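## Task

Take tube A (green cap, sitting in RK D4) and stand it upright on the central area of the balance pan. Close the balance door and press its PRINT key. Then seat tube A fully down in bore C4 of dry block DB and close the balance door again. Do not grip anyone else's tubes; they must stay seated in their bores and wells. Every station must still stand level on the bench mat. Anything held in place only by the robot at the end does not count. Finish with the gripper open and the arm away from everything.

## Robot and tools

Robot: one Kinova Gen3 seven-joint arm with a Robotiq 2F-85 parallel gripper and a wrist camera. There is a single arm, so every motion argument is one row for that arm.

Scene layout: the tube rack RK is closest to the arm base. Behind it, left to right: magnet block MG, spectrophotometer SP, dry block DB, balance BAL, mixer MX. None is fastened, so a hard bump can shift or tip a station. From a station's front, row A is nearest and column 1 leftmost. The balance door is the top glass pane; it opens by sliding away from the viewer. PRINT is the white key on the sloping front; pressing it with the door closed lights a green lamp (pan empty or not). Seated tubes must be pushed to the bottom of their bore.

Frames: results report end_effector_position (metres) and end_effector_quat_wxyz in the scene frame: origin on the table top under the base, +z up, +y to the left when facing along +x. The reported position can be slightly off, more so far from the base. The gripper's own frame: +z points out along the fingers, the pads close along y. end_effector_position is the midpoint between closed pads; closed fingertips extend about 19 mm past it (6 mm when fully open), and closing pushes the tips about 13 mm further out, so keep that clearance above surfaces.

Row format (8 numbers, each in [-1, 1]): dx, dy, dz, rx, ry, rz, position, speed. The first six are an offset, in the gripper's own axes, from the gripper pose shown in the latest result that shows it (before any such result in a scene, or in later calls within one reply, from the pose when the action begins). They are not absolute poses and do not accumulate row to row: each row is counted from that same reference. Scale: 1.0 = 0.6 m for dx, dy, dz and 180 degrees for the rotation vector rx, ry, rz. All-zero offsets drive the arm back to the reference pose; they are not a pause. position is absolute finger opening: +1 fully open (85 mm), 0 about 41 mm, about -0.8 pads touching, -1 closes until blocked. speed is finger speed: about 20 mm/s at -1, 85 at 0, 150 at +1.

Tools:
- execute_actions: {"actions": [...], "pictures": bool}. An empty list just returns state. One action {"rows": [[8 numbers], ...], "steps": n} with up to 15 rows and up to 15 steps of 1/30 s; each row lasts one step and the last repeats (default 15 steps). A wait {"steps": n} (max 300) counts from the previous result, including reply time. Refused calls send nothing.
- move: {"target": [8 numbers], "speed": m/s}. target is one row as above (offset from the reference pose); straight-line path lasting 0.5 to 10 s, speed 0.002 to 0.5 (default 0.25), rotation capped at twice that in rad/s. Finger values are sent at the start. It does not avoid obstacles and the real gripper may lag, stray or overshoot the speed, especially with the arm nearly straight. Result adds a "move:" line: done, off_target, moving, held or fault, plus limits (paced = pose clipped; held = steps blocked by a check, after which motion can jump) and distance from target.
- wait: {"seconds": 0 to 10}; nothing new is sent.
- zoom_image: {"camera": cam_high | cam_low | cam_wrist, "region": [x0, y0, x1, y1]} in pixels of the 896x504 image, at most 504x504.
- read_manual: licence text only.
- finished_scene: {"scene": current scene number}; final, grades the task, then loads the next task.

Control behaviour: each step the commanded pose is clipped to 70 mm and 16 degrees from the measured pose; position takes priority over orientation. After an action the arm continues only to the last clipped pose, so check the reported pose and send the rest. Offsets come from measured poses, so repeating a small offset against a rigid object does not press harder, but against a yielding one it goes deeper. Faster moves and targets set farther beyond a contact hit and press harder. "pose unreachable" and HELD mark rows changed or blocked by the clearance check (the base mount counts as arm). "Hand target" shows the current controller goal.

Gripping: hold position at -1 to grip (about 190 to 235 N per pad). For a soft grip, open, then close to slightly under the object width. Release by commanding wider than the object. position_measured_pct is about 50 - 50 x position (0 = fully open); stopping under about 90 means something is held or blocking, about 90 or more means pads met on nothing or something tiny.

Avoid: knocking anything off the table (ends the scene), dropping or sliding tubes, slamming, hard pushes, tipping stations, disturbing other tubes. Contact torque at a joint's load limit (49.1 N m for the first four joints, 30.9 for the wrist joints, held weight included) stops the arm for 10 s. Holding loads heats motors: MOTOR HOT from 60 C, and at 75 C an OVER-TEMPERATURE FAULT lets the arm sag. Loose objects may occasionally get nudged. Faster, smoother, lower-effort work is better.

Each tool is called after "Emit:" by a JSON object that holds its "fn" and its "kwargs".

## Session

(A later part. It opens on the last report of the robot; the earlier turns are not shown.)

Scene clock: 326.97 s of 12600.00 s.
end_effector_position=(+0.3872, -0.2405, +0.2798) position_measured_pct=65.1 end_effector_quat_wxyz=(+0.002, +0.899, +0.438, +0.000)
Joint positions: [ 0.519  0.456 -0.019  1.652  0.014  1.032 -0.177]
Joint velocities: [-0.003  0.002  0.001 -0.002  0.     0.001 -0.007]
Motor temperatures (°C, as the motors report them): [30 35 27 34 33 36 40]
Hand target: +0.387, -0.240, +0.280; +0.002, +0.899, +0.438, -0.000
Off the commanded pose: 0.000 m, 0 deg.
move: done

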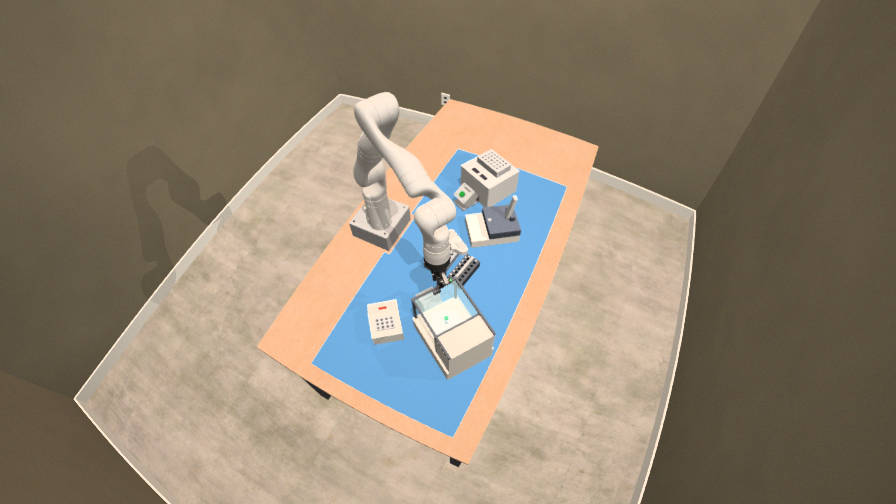

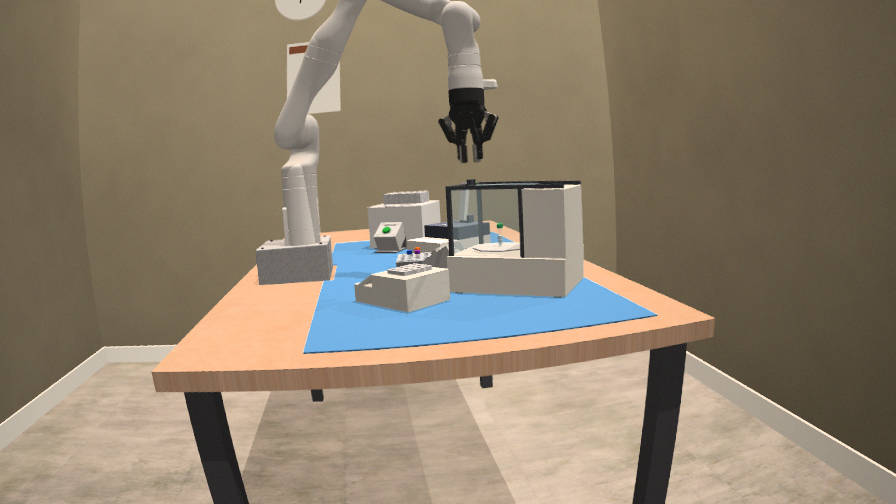

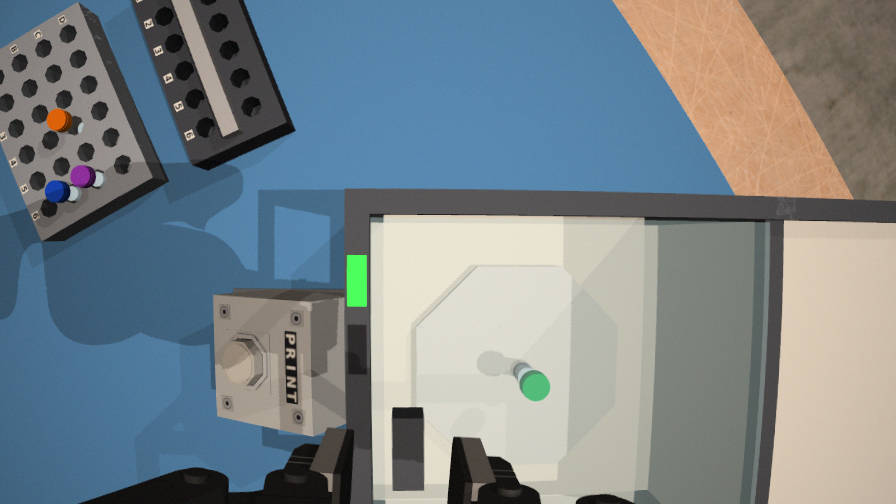

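Emit:
{"fn": "move", "kwargs": {"target": [0,0,0.072,0,0,0.005,-0.3,0], "speed": 0.04}}

Emit:
{"fn": "move", "kwargs": {"target": [0,0.225,0,0,0,0,-0.3,0], "speed": 0.04}}

Emit:
{"fn": "move", "kwargs": {"target": [0,-0.008,0,0,0,0,-0.3,0], "speed": 0.02}}

Emit:
{"fn": "move", "kwargs": {"target": [0,0,-0.1,0,0,0,-0.3,0], "speed": 0.08}}

Scene clock: 335.27 s of 12600.00 s.
end_effector_position=(+0.3873, -0.2408, +0.2369) position_measured_pct=65.1 end_effector_quat_wxyz=(+0.003, +0.902, +0.431, +0.000)
Joint positions: [ 0.518  0.514 -0.017  1.716  0.015  0.91  -0.193]
Joint velocities: [-0.     0.003 -0.     0.003  0.001 -0.003 -0.001]
Motor temperatures (°C, as the motors report them): [30 35 27 34 33 36 40]
Hand target: +0.387, -0.241, +0.237; +0.002, +0.902, +0.431, +0.000
Off the commanded pose: 0.000 m, 0 deg.
move: done

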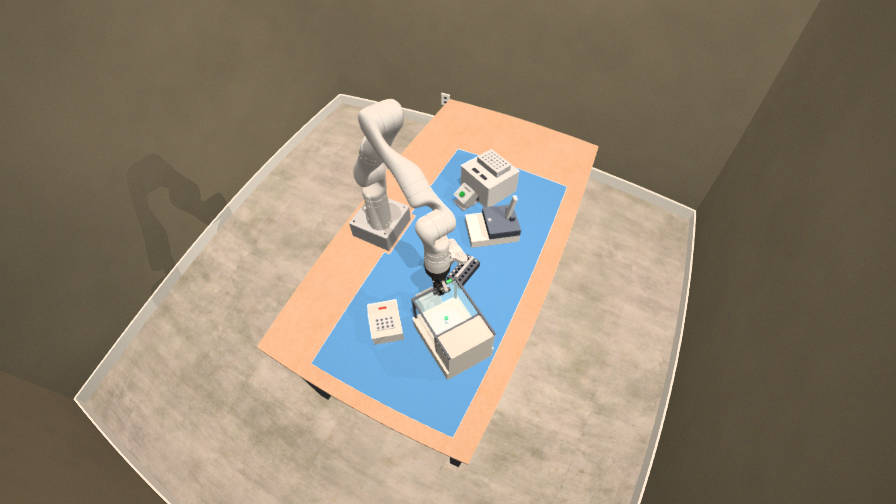

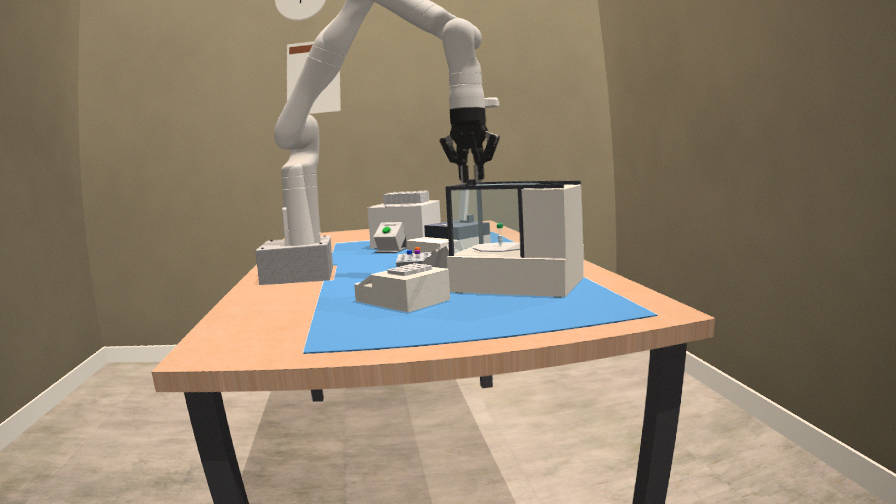

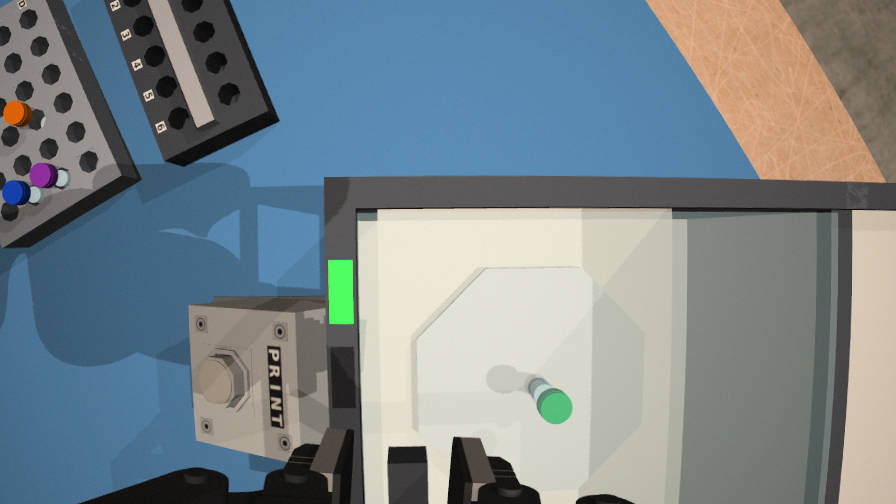

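Scene clock: 338.87 s of 12600.00 s.
end_effector_position=(+0.4894, -0.3219, +0.2373) position_measured_pct=65.1 end_effector_quat_wxyz=(-0.003, +0.902, +0.432, -0.002)
Joint positions: [ 0.548  0.79  -0.005  1.18   0.006  1.181 -0.144]
Joint velocities: [-0.     0.01   0.001 -0.019 -0.001  0.018  0.002]
Motor temperatures (°C, as the motors report them): [30 35 27 34 33 36 40]
Hand target: +0.493, -0.325, +0.238; +0.002, +0.902, +0.431, +0.000
Off the commanded pose: 0.005 m, 1 deg.
move: off_target

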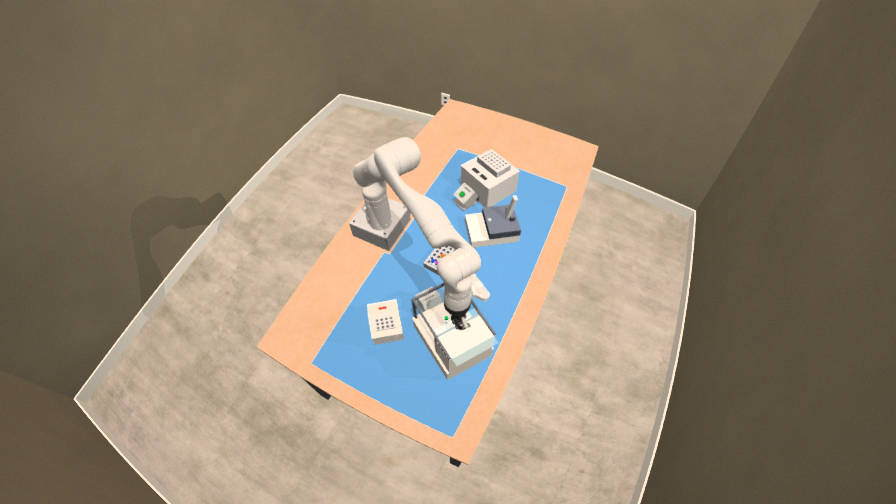

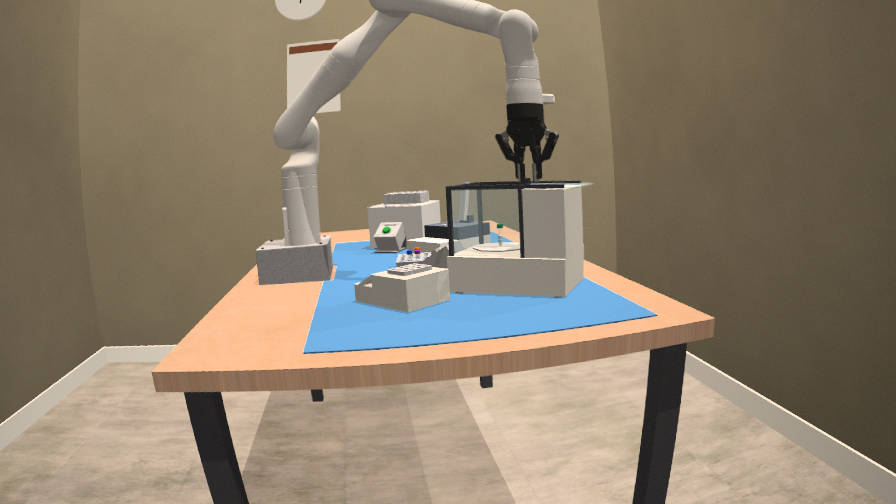

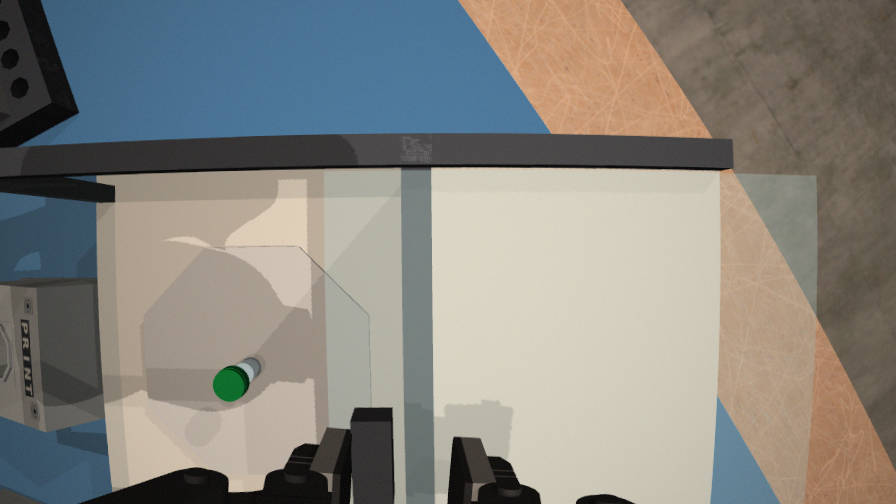

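Scene clock: 339.57 s of 12600.00 s.
end_effector_position=(+0.4857, -0.3189, +0.2373) position_measured_pct=65.1 end_effector_quat_wxyz=(-0.003, +0.902, +0.432, -0.002)
Joint positions: [ 0.547  0.779 -0.005  1.202  0.006  1.17  -0.145]
Joint velocities: [-0.    -0.003 -0.001  0.006 -0.    -0.002 -0.   ]
Motor temperatures (°C, as the motors report them): [30 35 27 34 33 36 40]
Hand target: +0.486, -0.319, +0.237; -0.003, +0.902, +0.432, -0.002
Off the commanded pose: 0.000 m, 0 deg.
move: done

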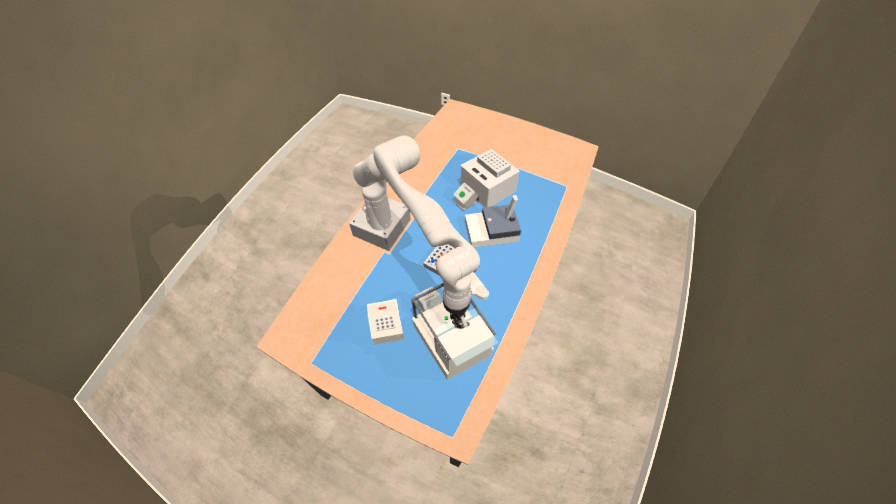

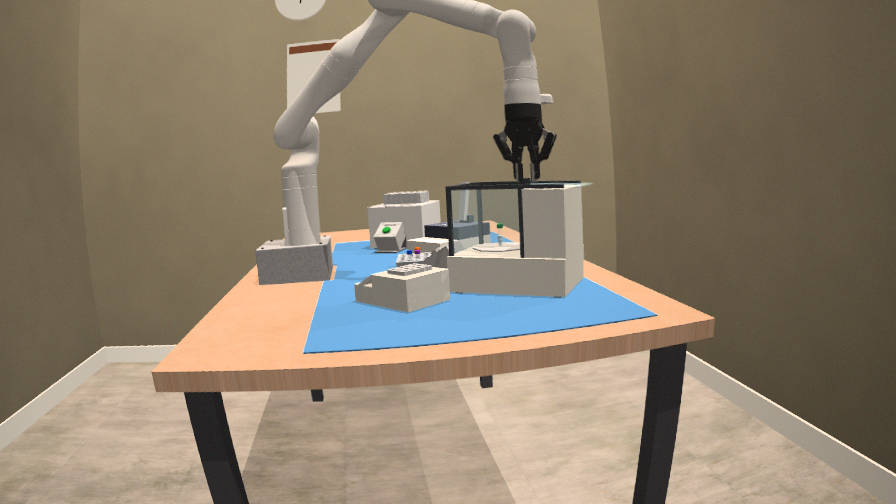

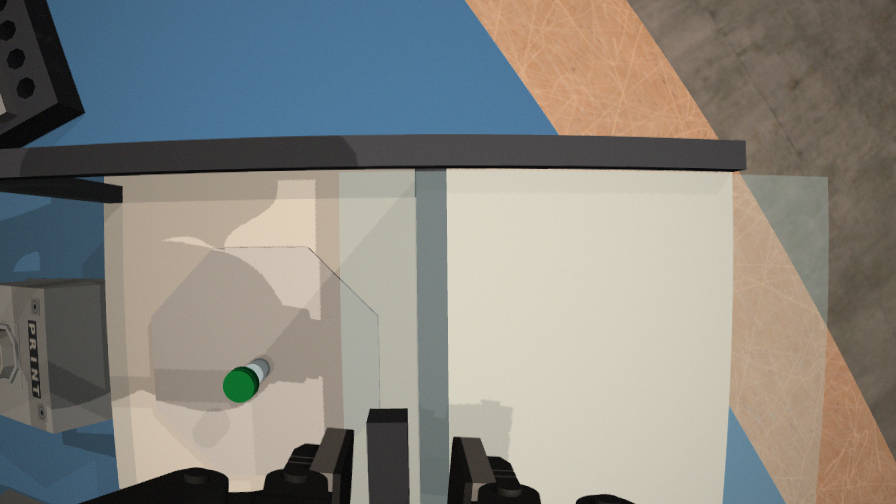

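Scene clock: 340.70 s of 12600.00 s.
end_effector_position=(+0.4860, -0.3190, +0.2972) position_measured_pct=65.1 end_effector_quat_wxyz=(-0.003, +0.902, +0.432, -0.002)
Joint positions: [ 0.545  0.729 -0.002  1.099  0.003  1.323 -0.143]
Joint velocities: [-0.    -0.     0.    -0.003  0.001  0.002 -0.001]
Motor temperatures (°C, as the motors report them): [30 35 27 34 33 36 40]
Hand target: +0.486, -0.319, +0.297; -0.003, +0.902, +0.432, -0.002
Off the commanded pose: 0.000 m, 0 deg.
move: done

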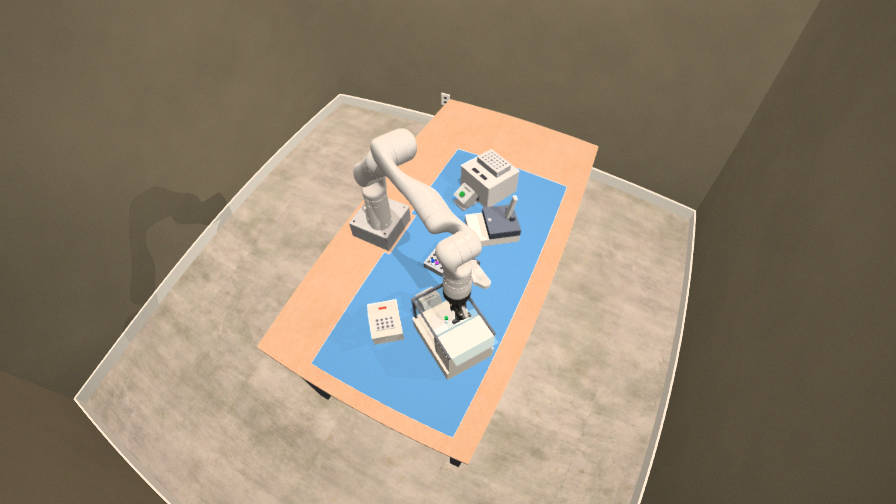

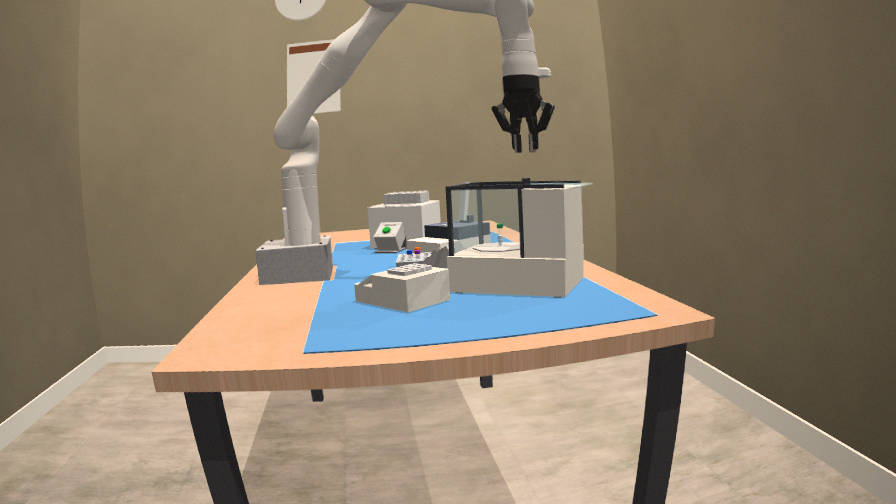

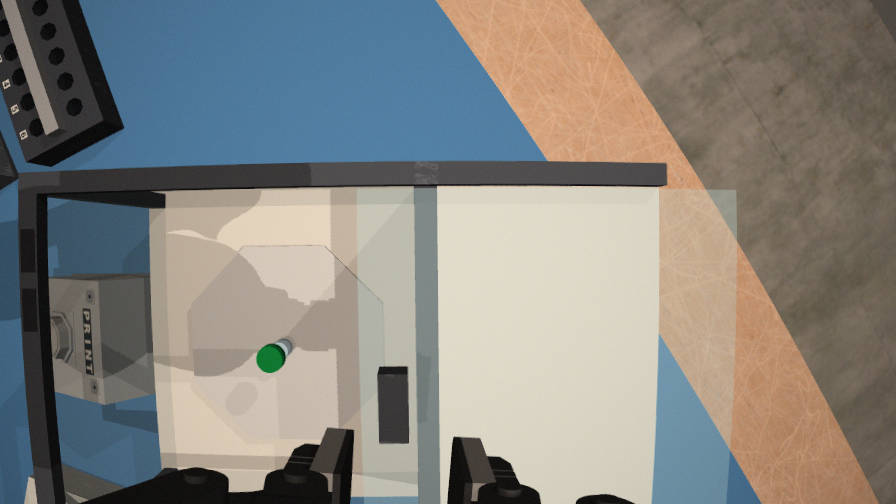

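Emit:
{"fn": "move", "kwargs": {"target": [-0.004,-0.107,0,0,0,-0.504,-0.4,0], "speed": 0.2}}

Emit:
{"fn": "move", "kwargs": {"target": [0,0,0.1,0,0,0,-0.4,0], "speed": 0.05}}

Scene clock: 354.53 s of 12600.00 s.
end_effector_position=(+0.4344, -0.2806, +0.2973) position_measured_pct=69.8 end_effector_quat_wxyz=(-0.004, +0.327, +0.945, -0.000)
Joint positions: [ 0.757  0.601 -0.386  1.372  0.23   1.223  1.249]
Joint velocities: [ 0.003 -0.001 -0.001  0.001 -0.002 -0.001  0.006]
Motor temperatures (°C, as the motors report them): [30 35 27 34 33 36 40]
Hand target: +0.434, -0.281, +0.297; -0.004, +0.327, +0.945, -0.000
Off the commanded pose: 0.000 m, 0 deg.
move: done

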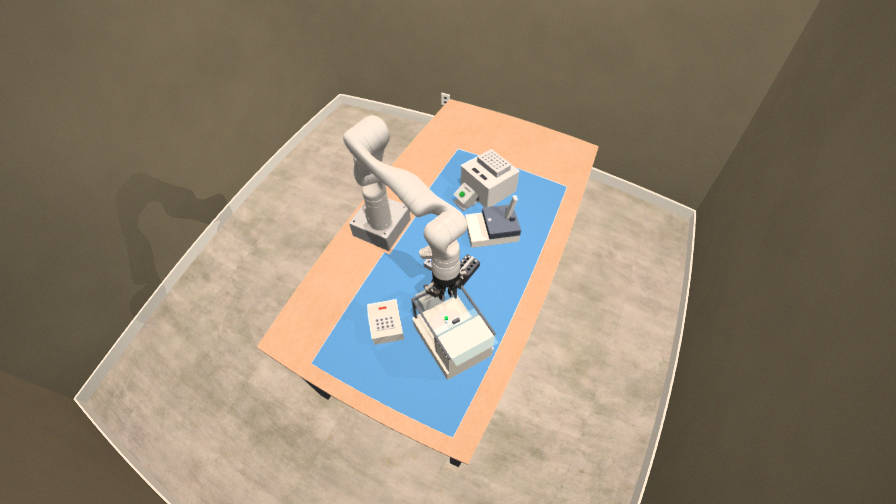

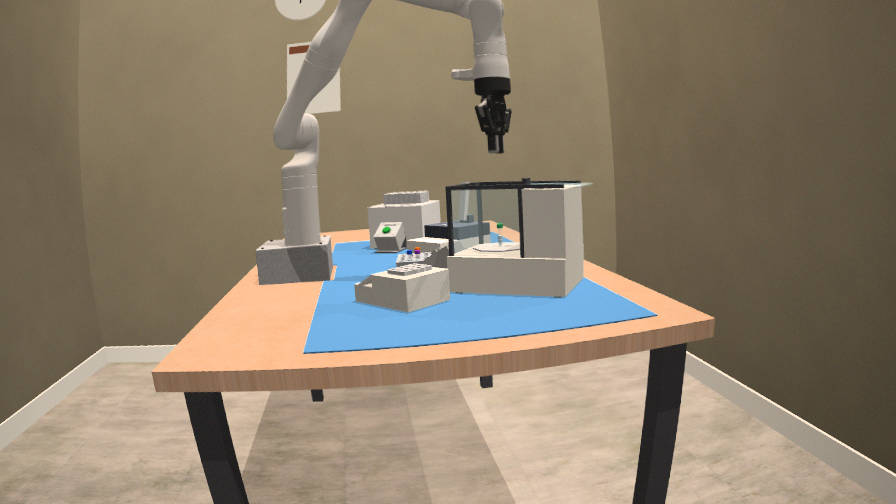

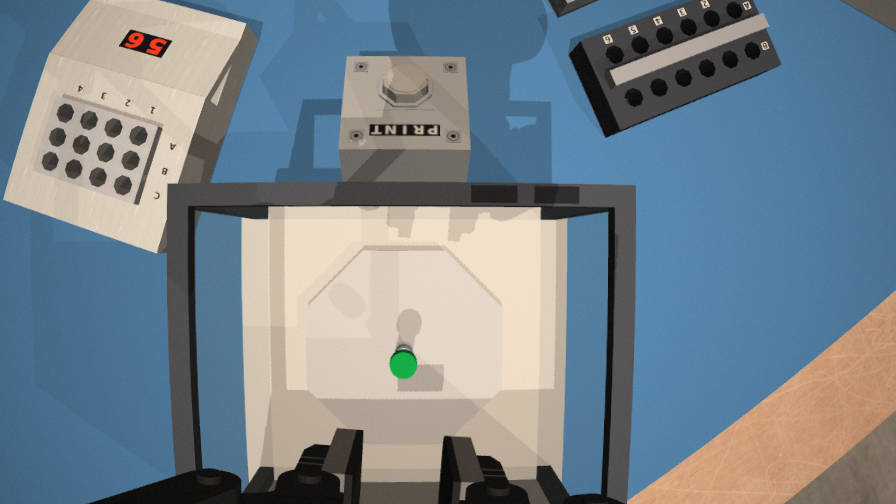

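Scene clock: 356.07 s of 12600.00 s.
end_effector_position=(+0.4340, -0.2806, +0.2375) position_measured_pct=69.8 end_effector_quat_wxyz=(-0.004, +0.327, +0.945, -0.000)
Joint positions: [ 0.752  0.664 -0.372  1.468  0.261  1.069  1.222]
Joint velocities: [-0.     0.002 -0.001  0.001 -0.    -0.003 -0.   ]
Motor temperatures (°C, as the motors report them): [30 35 27 34 33 36 40]
Hand target: +0.434, -0.281, +0.237; -0.004, +0.327, +0.945, -0.000
Off the commanded pose: 0.000 m, 0 deg.
move: done

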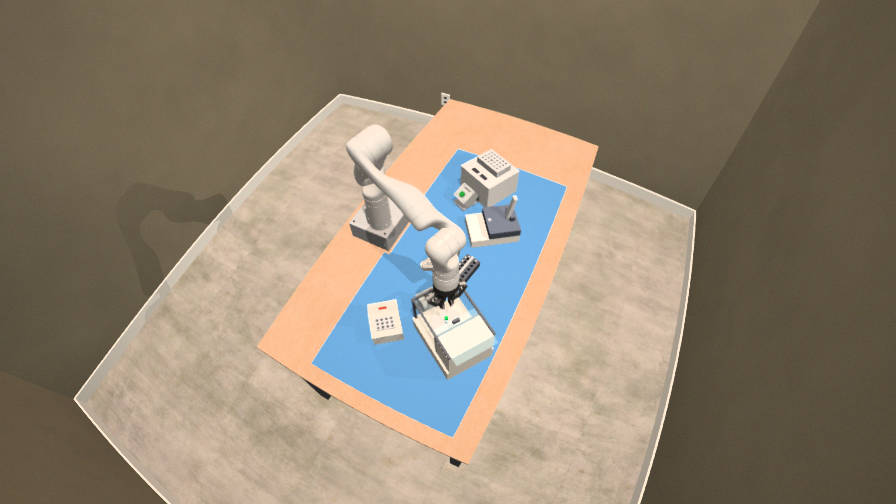

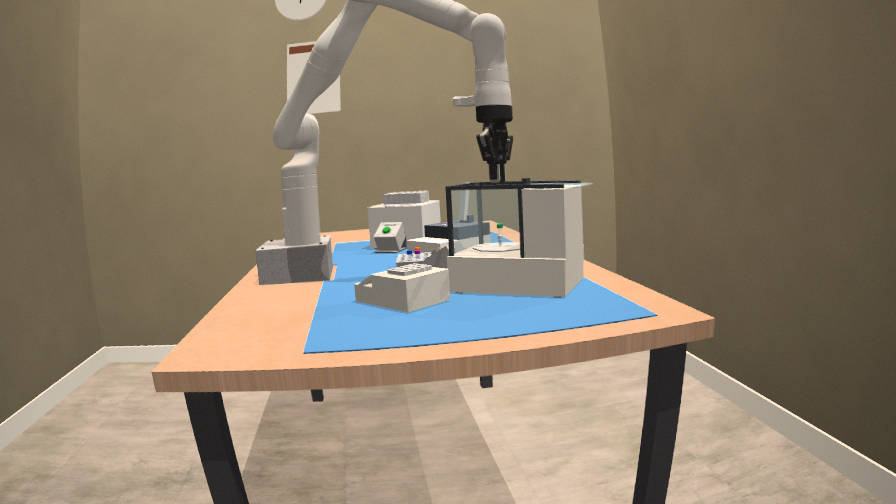

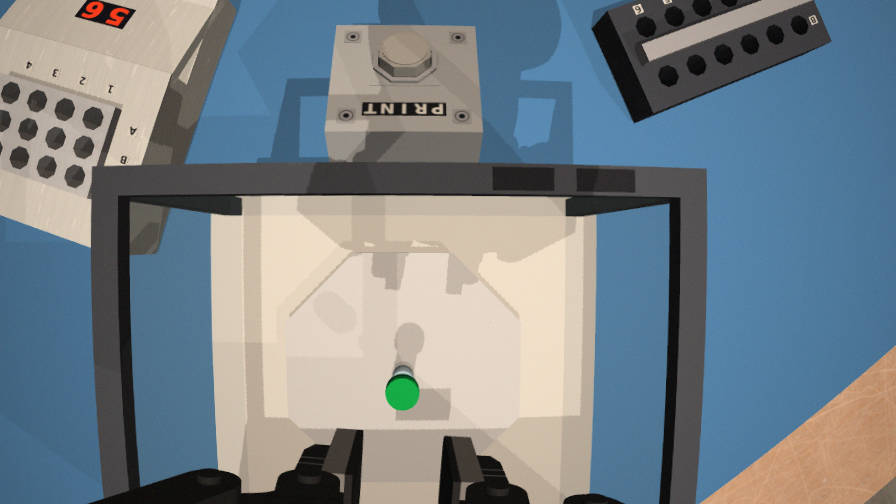

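Emit:
{"fn": "move", "kwargs": {"target": [0.0015,-0.001,0.14,-0.0008,-0.0024,0,-0.4,0], "speed": 0.04}}

Emit:
{"fn": "move", "kwargs": {"target": [0,0,0.032,0,0,0,-0.4,0], "speed": 0.015}}

Emit:
{"fn": "move", "kwargs": {"target": [0,0,0,0,0,0,-0.75,-0.6], "speed": 0.01}}

Scene clock: 365.70 s of 12600.00 s.
end_effector_position=(+0.4325, -0.2806, +0.1538) position_measured_pct=69.8 end_effector_quat_wxyz=(+0.000, +0.327, +0.945, -0.000)
Joint positions: [ 0.737  0.775 -0.338  1.568  0.315  0.854  1.178]
Joint velocities: [-0.001  0.003 -0.    -0.001  0.    -0.004 -0.001]
Motor temperatures (°C, as the motors report them): [30 35 27 34 33 36 40]
Hand target: +0.432, -0.281, +0.154; +0.000, +0.327, +0.945, -0.000
Off the commanded pose: 0.000 m, 0 deg.
move: done

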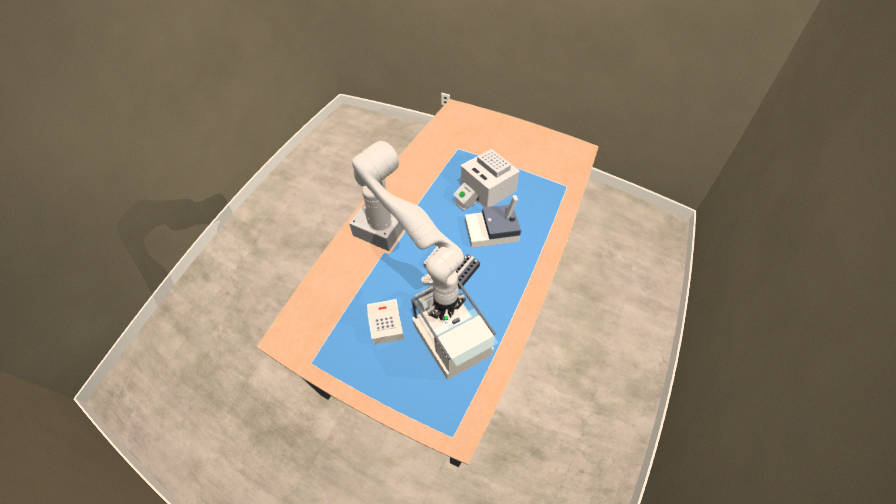

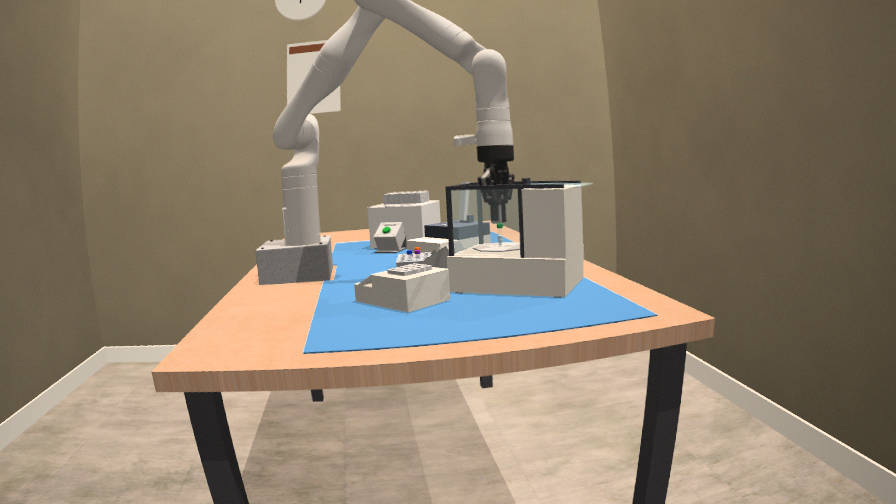

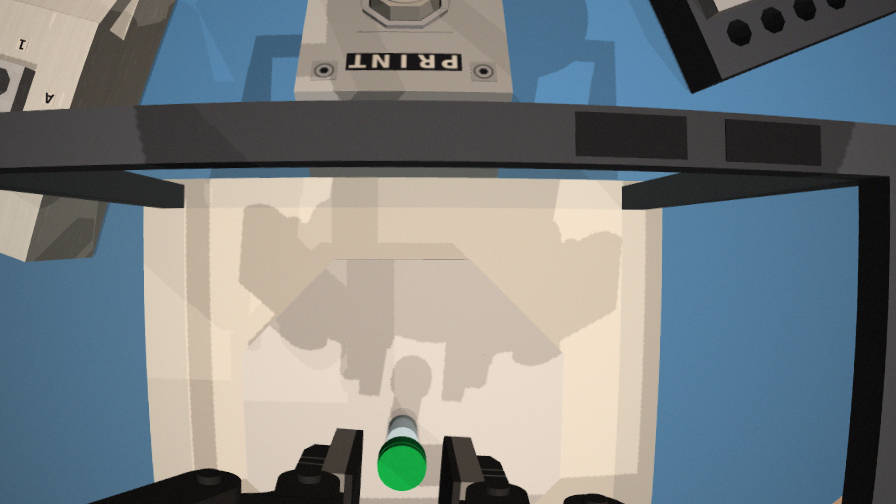

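Scene clock: 367.20 s of 12600.00 s.
end_effector_position=(+0.4325, -0.2807, +0.1348) position_measured_pct=69.8 end_effector_quat_wxyz=(+0.000, +0.327, +0.945, -0.000)
Joint positions: [ 0.731  0.806 -0.327  1.58   0.328  0.812  1.168]
Joint velocities: [-0.001  0.003 -0.     0.002 -0.001 -0.003 -0.001]
Motor temperatures (°C, as the motors report them): [30 35 27 34 33 36 40]
Hand target: +0.433, -0.281, +0.135; +0.000, +0.327, +0.945, -0.000
Off the commanded pose: 0.000 m, 0 deg.
move: done

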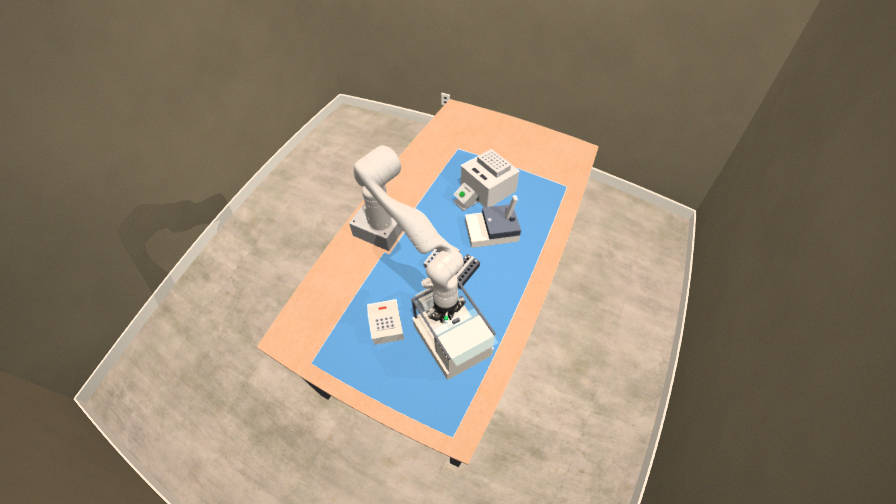

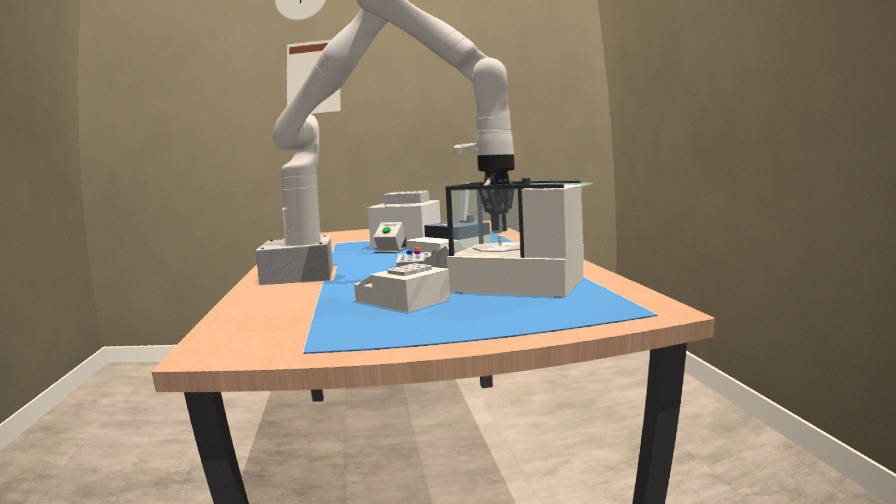

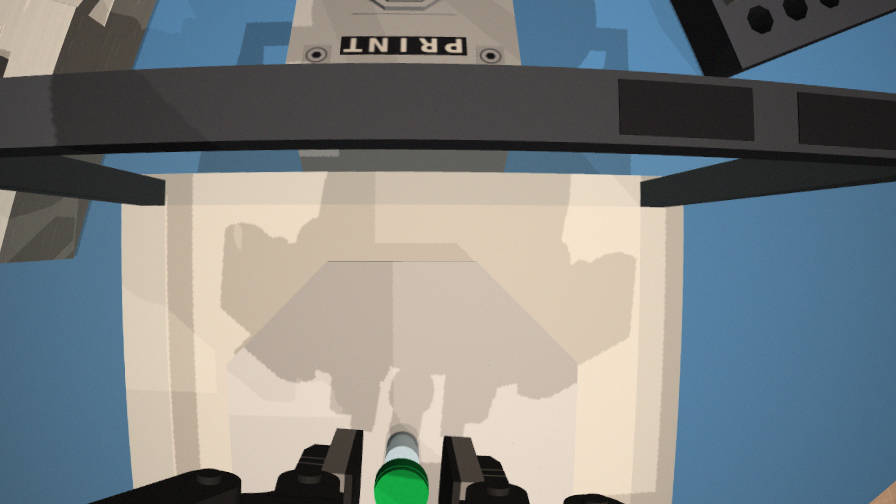

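Scene clock: 367.80 s of 12600.00 s.
end_effector_position=(+0.4326, -0.2807, +0.1349) position_measured_pct=82.1 end_effector_quat_wxyz=(+0.000, +0.327, +0.945, -0.000)
Joint positions: [ 0.731  0.806 -0.327  1.58   0.328  0.812  1.168]
Joint velocities: [-0.    -0.     0.    -0.001  0.001 -0.     0.001]
Motor temperatures (°C, as the motors report them): [30 35 27 34 33 36 40]
Hand target: +0.433, -0.281, +0.135; +0.000, +0.327, +0.945, -0.000
Off the commanded pose: 0.000 m, 0 deg.
move: done

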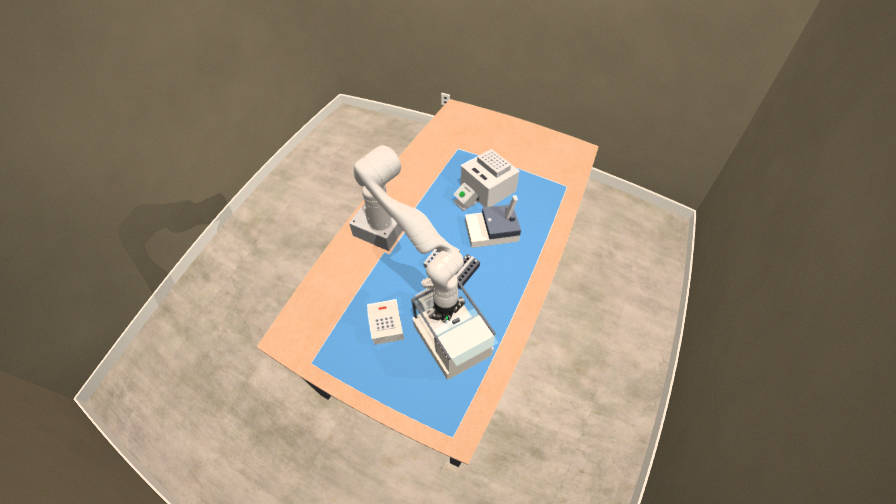

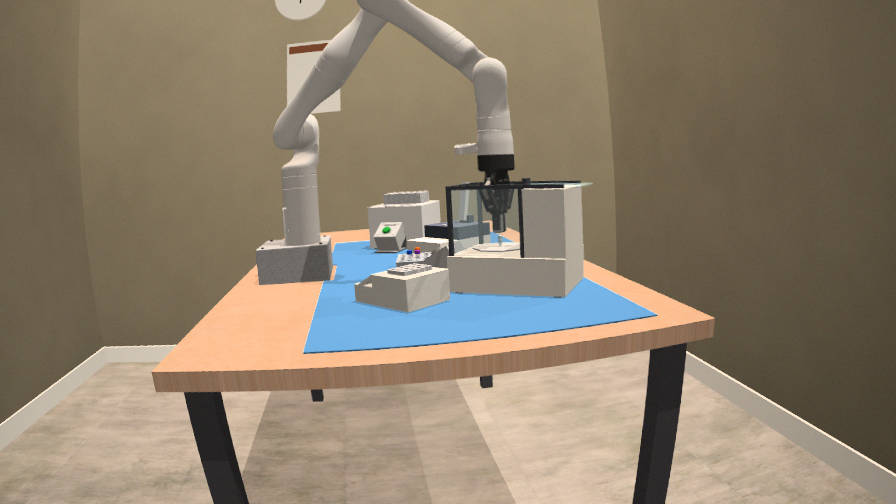

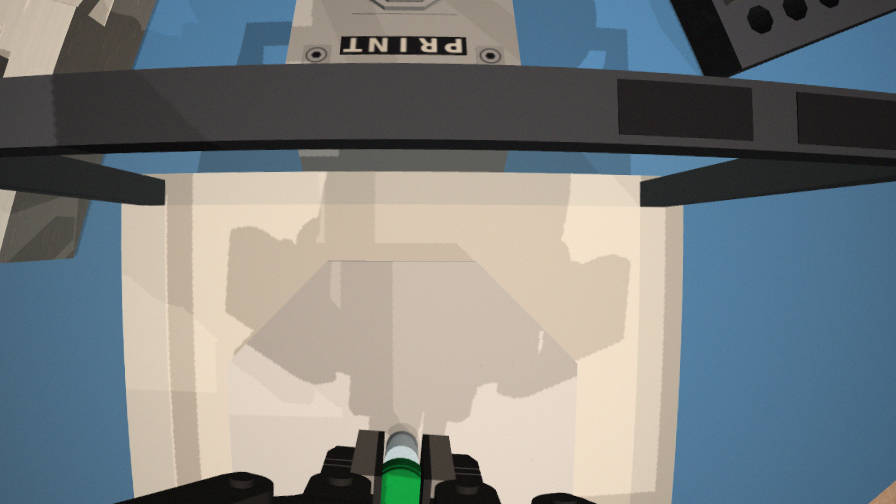

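Emit:
{"fn": "move", "kwargs": {"target": [0,0,-0.275,0,0,0,-0.75,0], "speed": 0.06}}

Emit:
{"fn": "move", "kwargs": {"target": [0.1,-0.33,0.1,0,0,0,-0.75,0], "speed": 0.15}}

Scene clock: 387.83 s of 12600.00 s.
end_effector_position=(+0.4322, -0.2802, +0.2996) position_measured_pct=82.1 end_effector_quat_wxyz=(+0.000, +0.327, +0.945, -0.000)
Joint positions: [ 0.763  0.589 -0.389  1.386  0.228  1.212  1.251]
Joint velocities: [ 0.    -0.002 -0.001 -0.002 -0.003  0.004  0.   ]
Motor temperatures (°C, as the motors report them): [30 36 27 34 33 36 40]
Hand target: +0.432, -0.280, +0.300; +0.000, +0.327, +0.945, -0.000
Off the commanded pose: 0.001 m, 0 deg.
move: done

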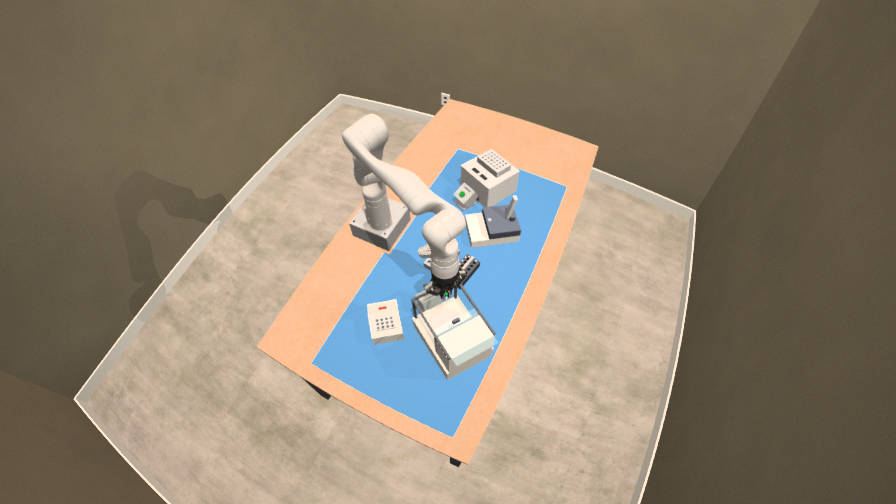

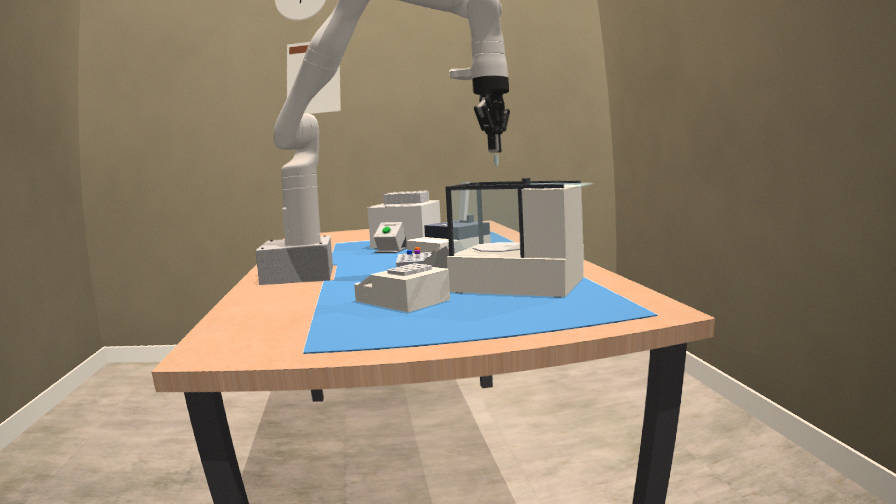

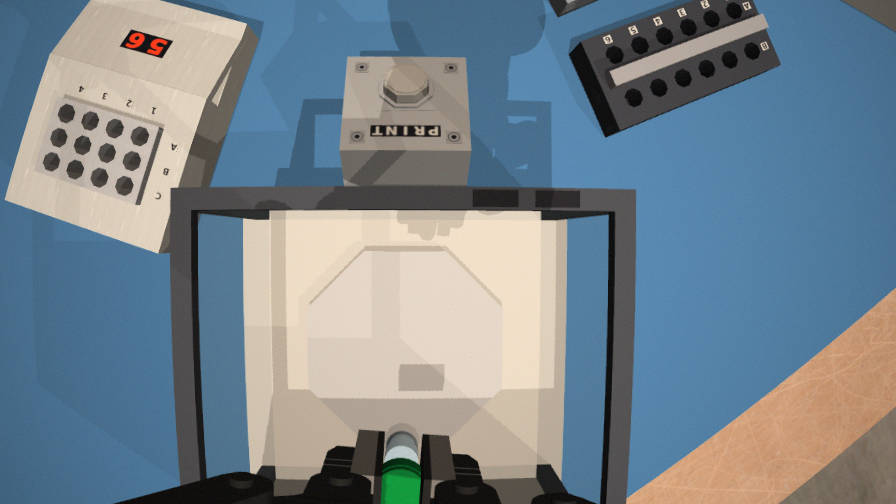

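Scene clock: 389.73 s of 12600.00 s.
end_effector_position=(+0.2638, -0.3990, +0.2394) position_measured_pct=82.1 end_effector_quat_wxyz=(+0.001, +0.327, +0.945, +0.000)
Joint positions: [ 1.172  0.577 -0.356  1.621  0.231  0.987  1.639]
Joint velocities: [ 0.004  0.001  0.001  0.002  0.    -0.002  0.002]
Motor temperatures (°C, as the motors report them): [30 36 27 34 33 36 40]
Hand target: +0.264, -0.399, +0.239; +0.001, +0.327, +0.945, +0.000
Off the commanded pose: 0.001 m, 0 deg.
move: done

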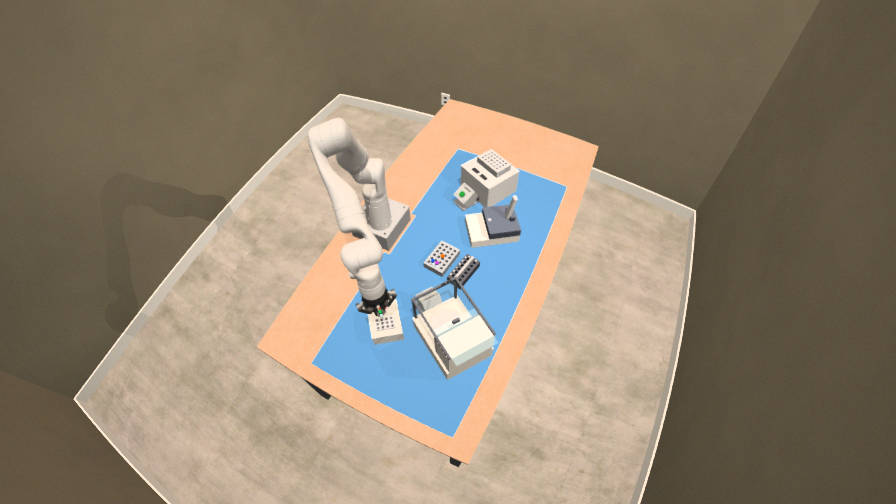

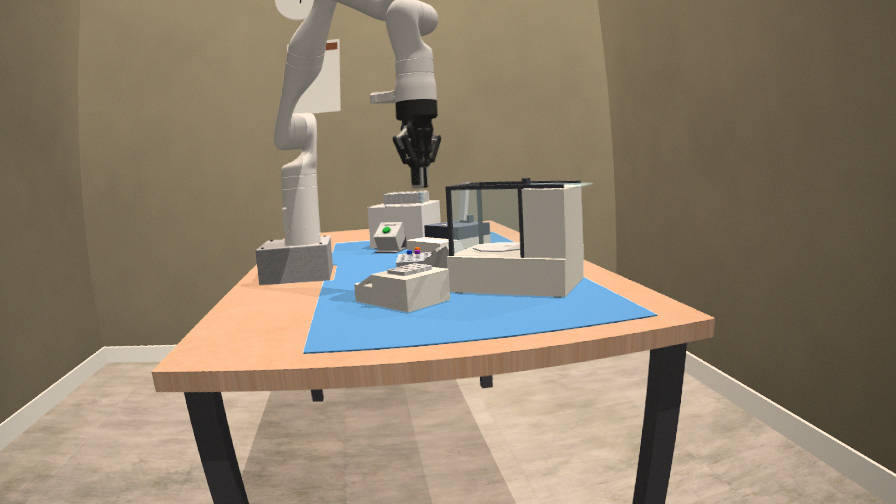

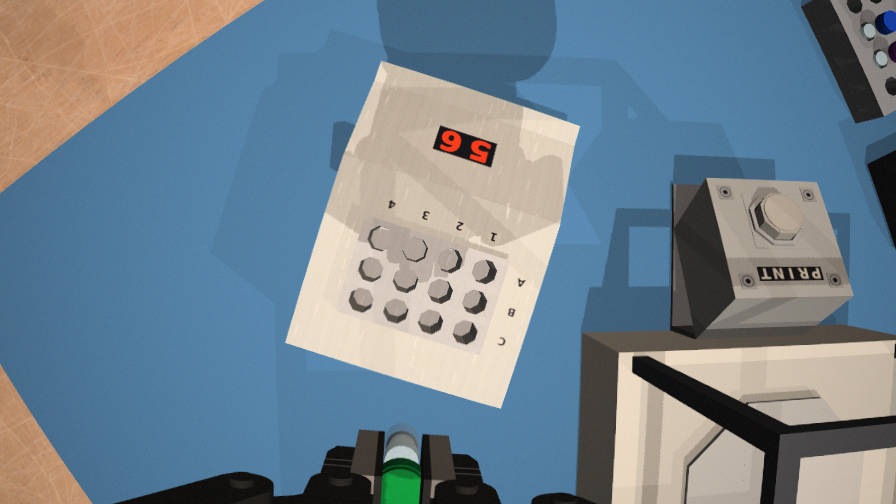

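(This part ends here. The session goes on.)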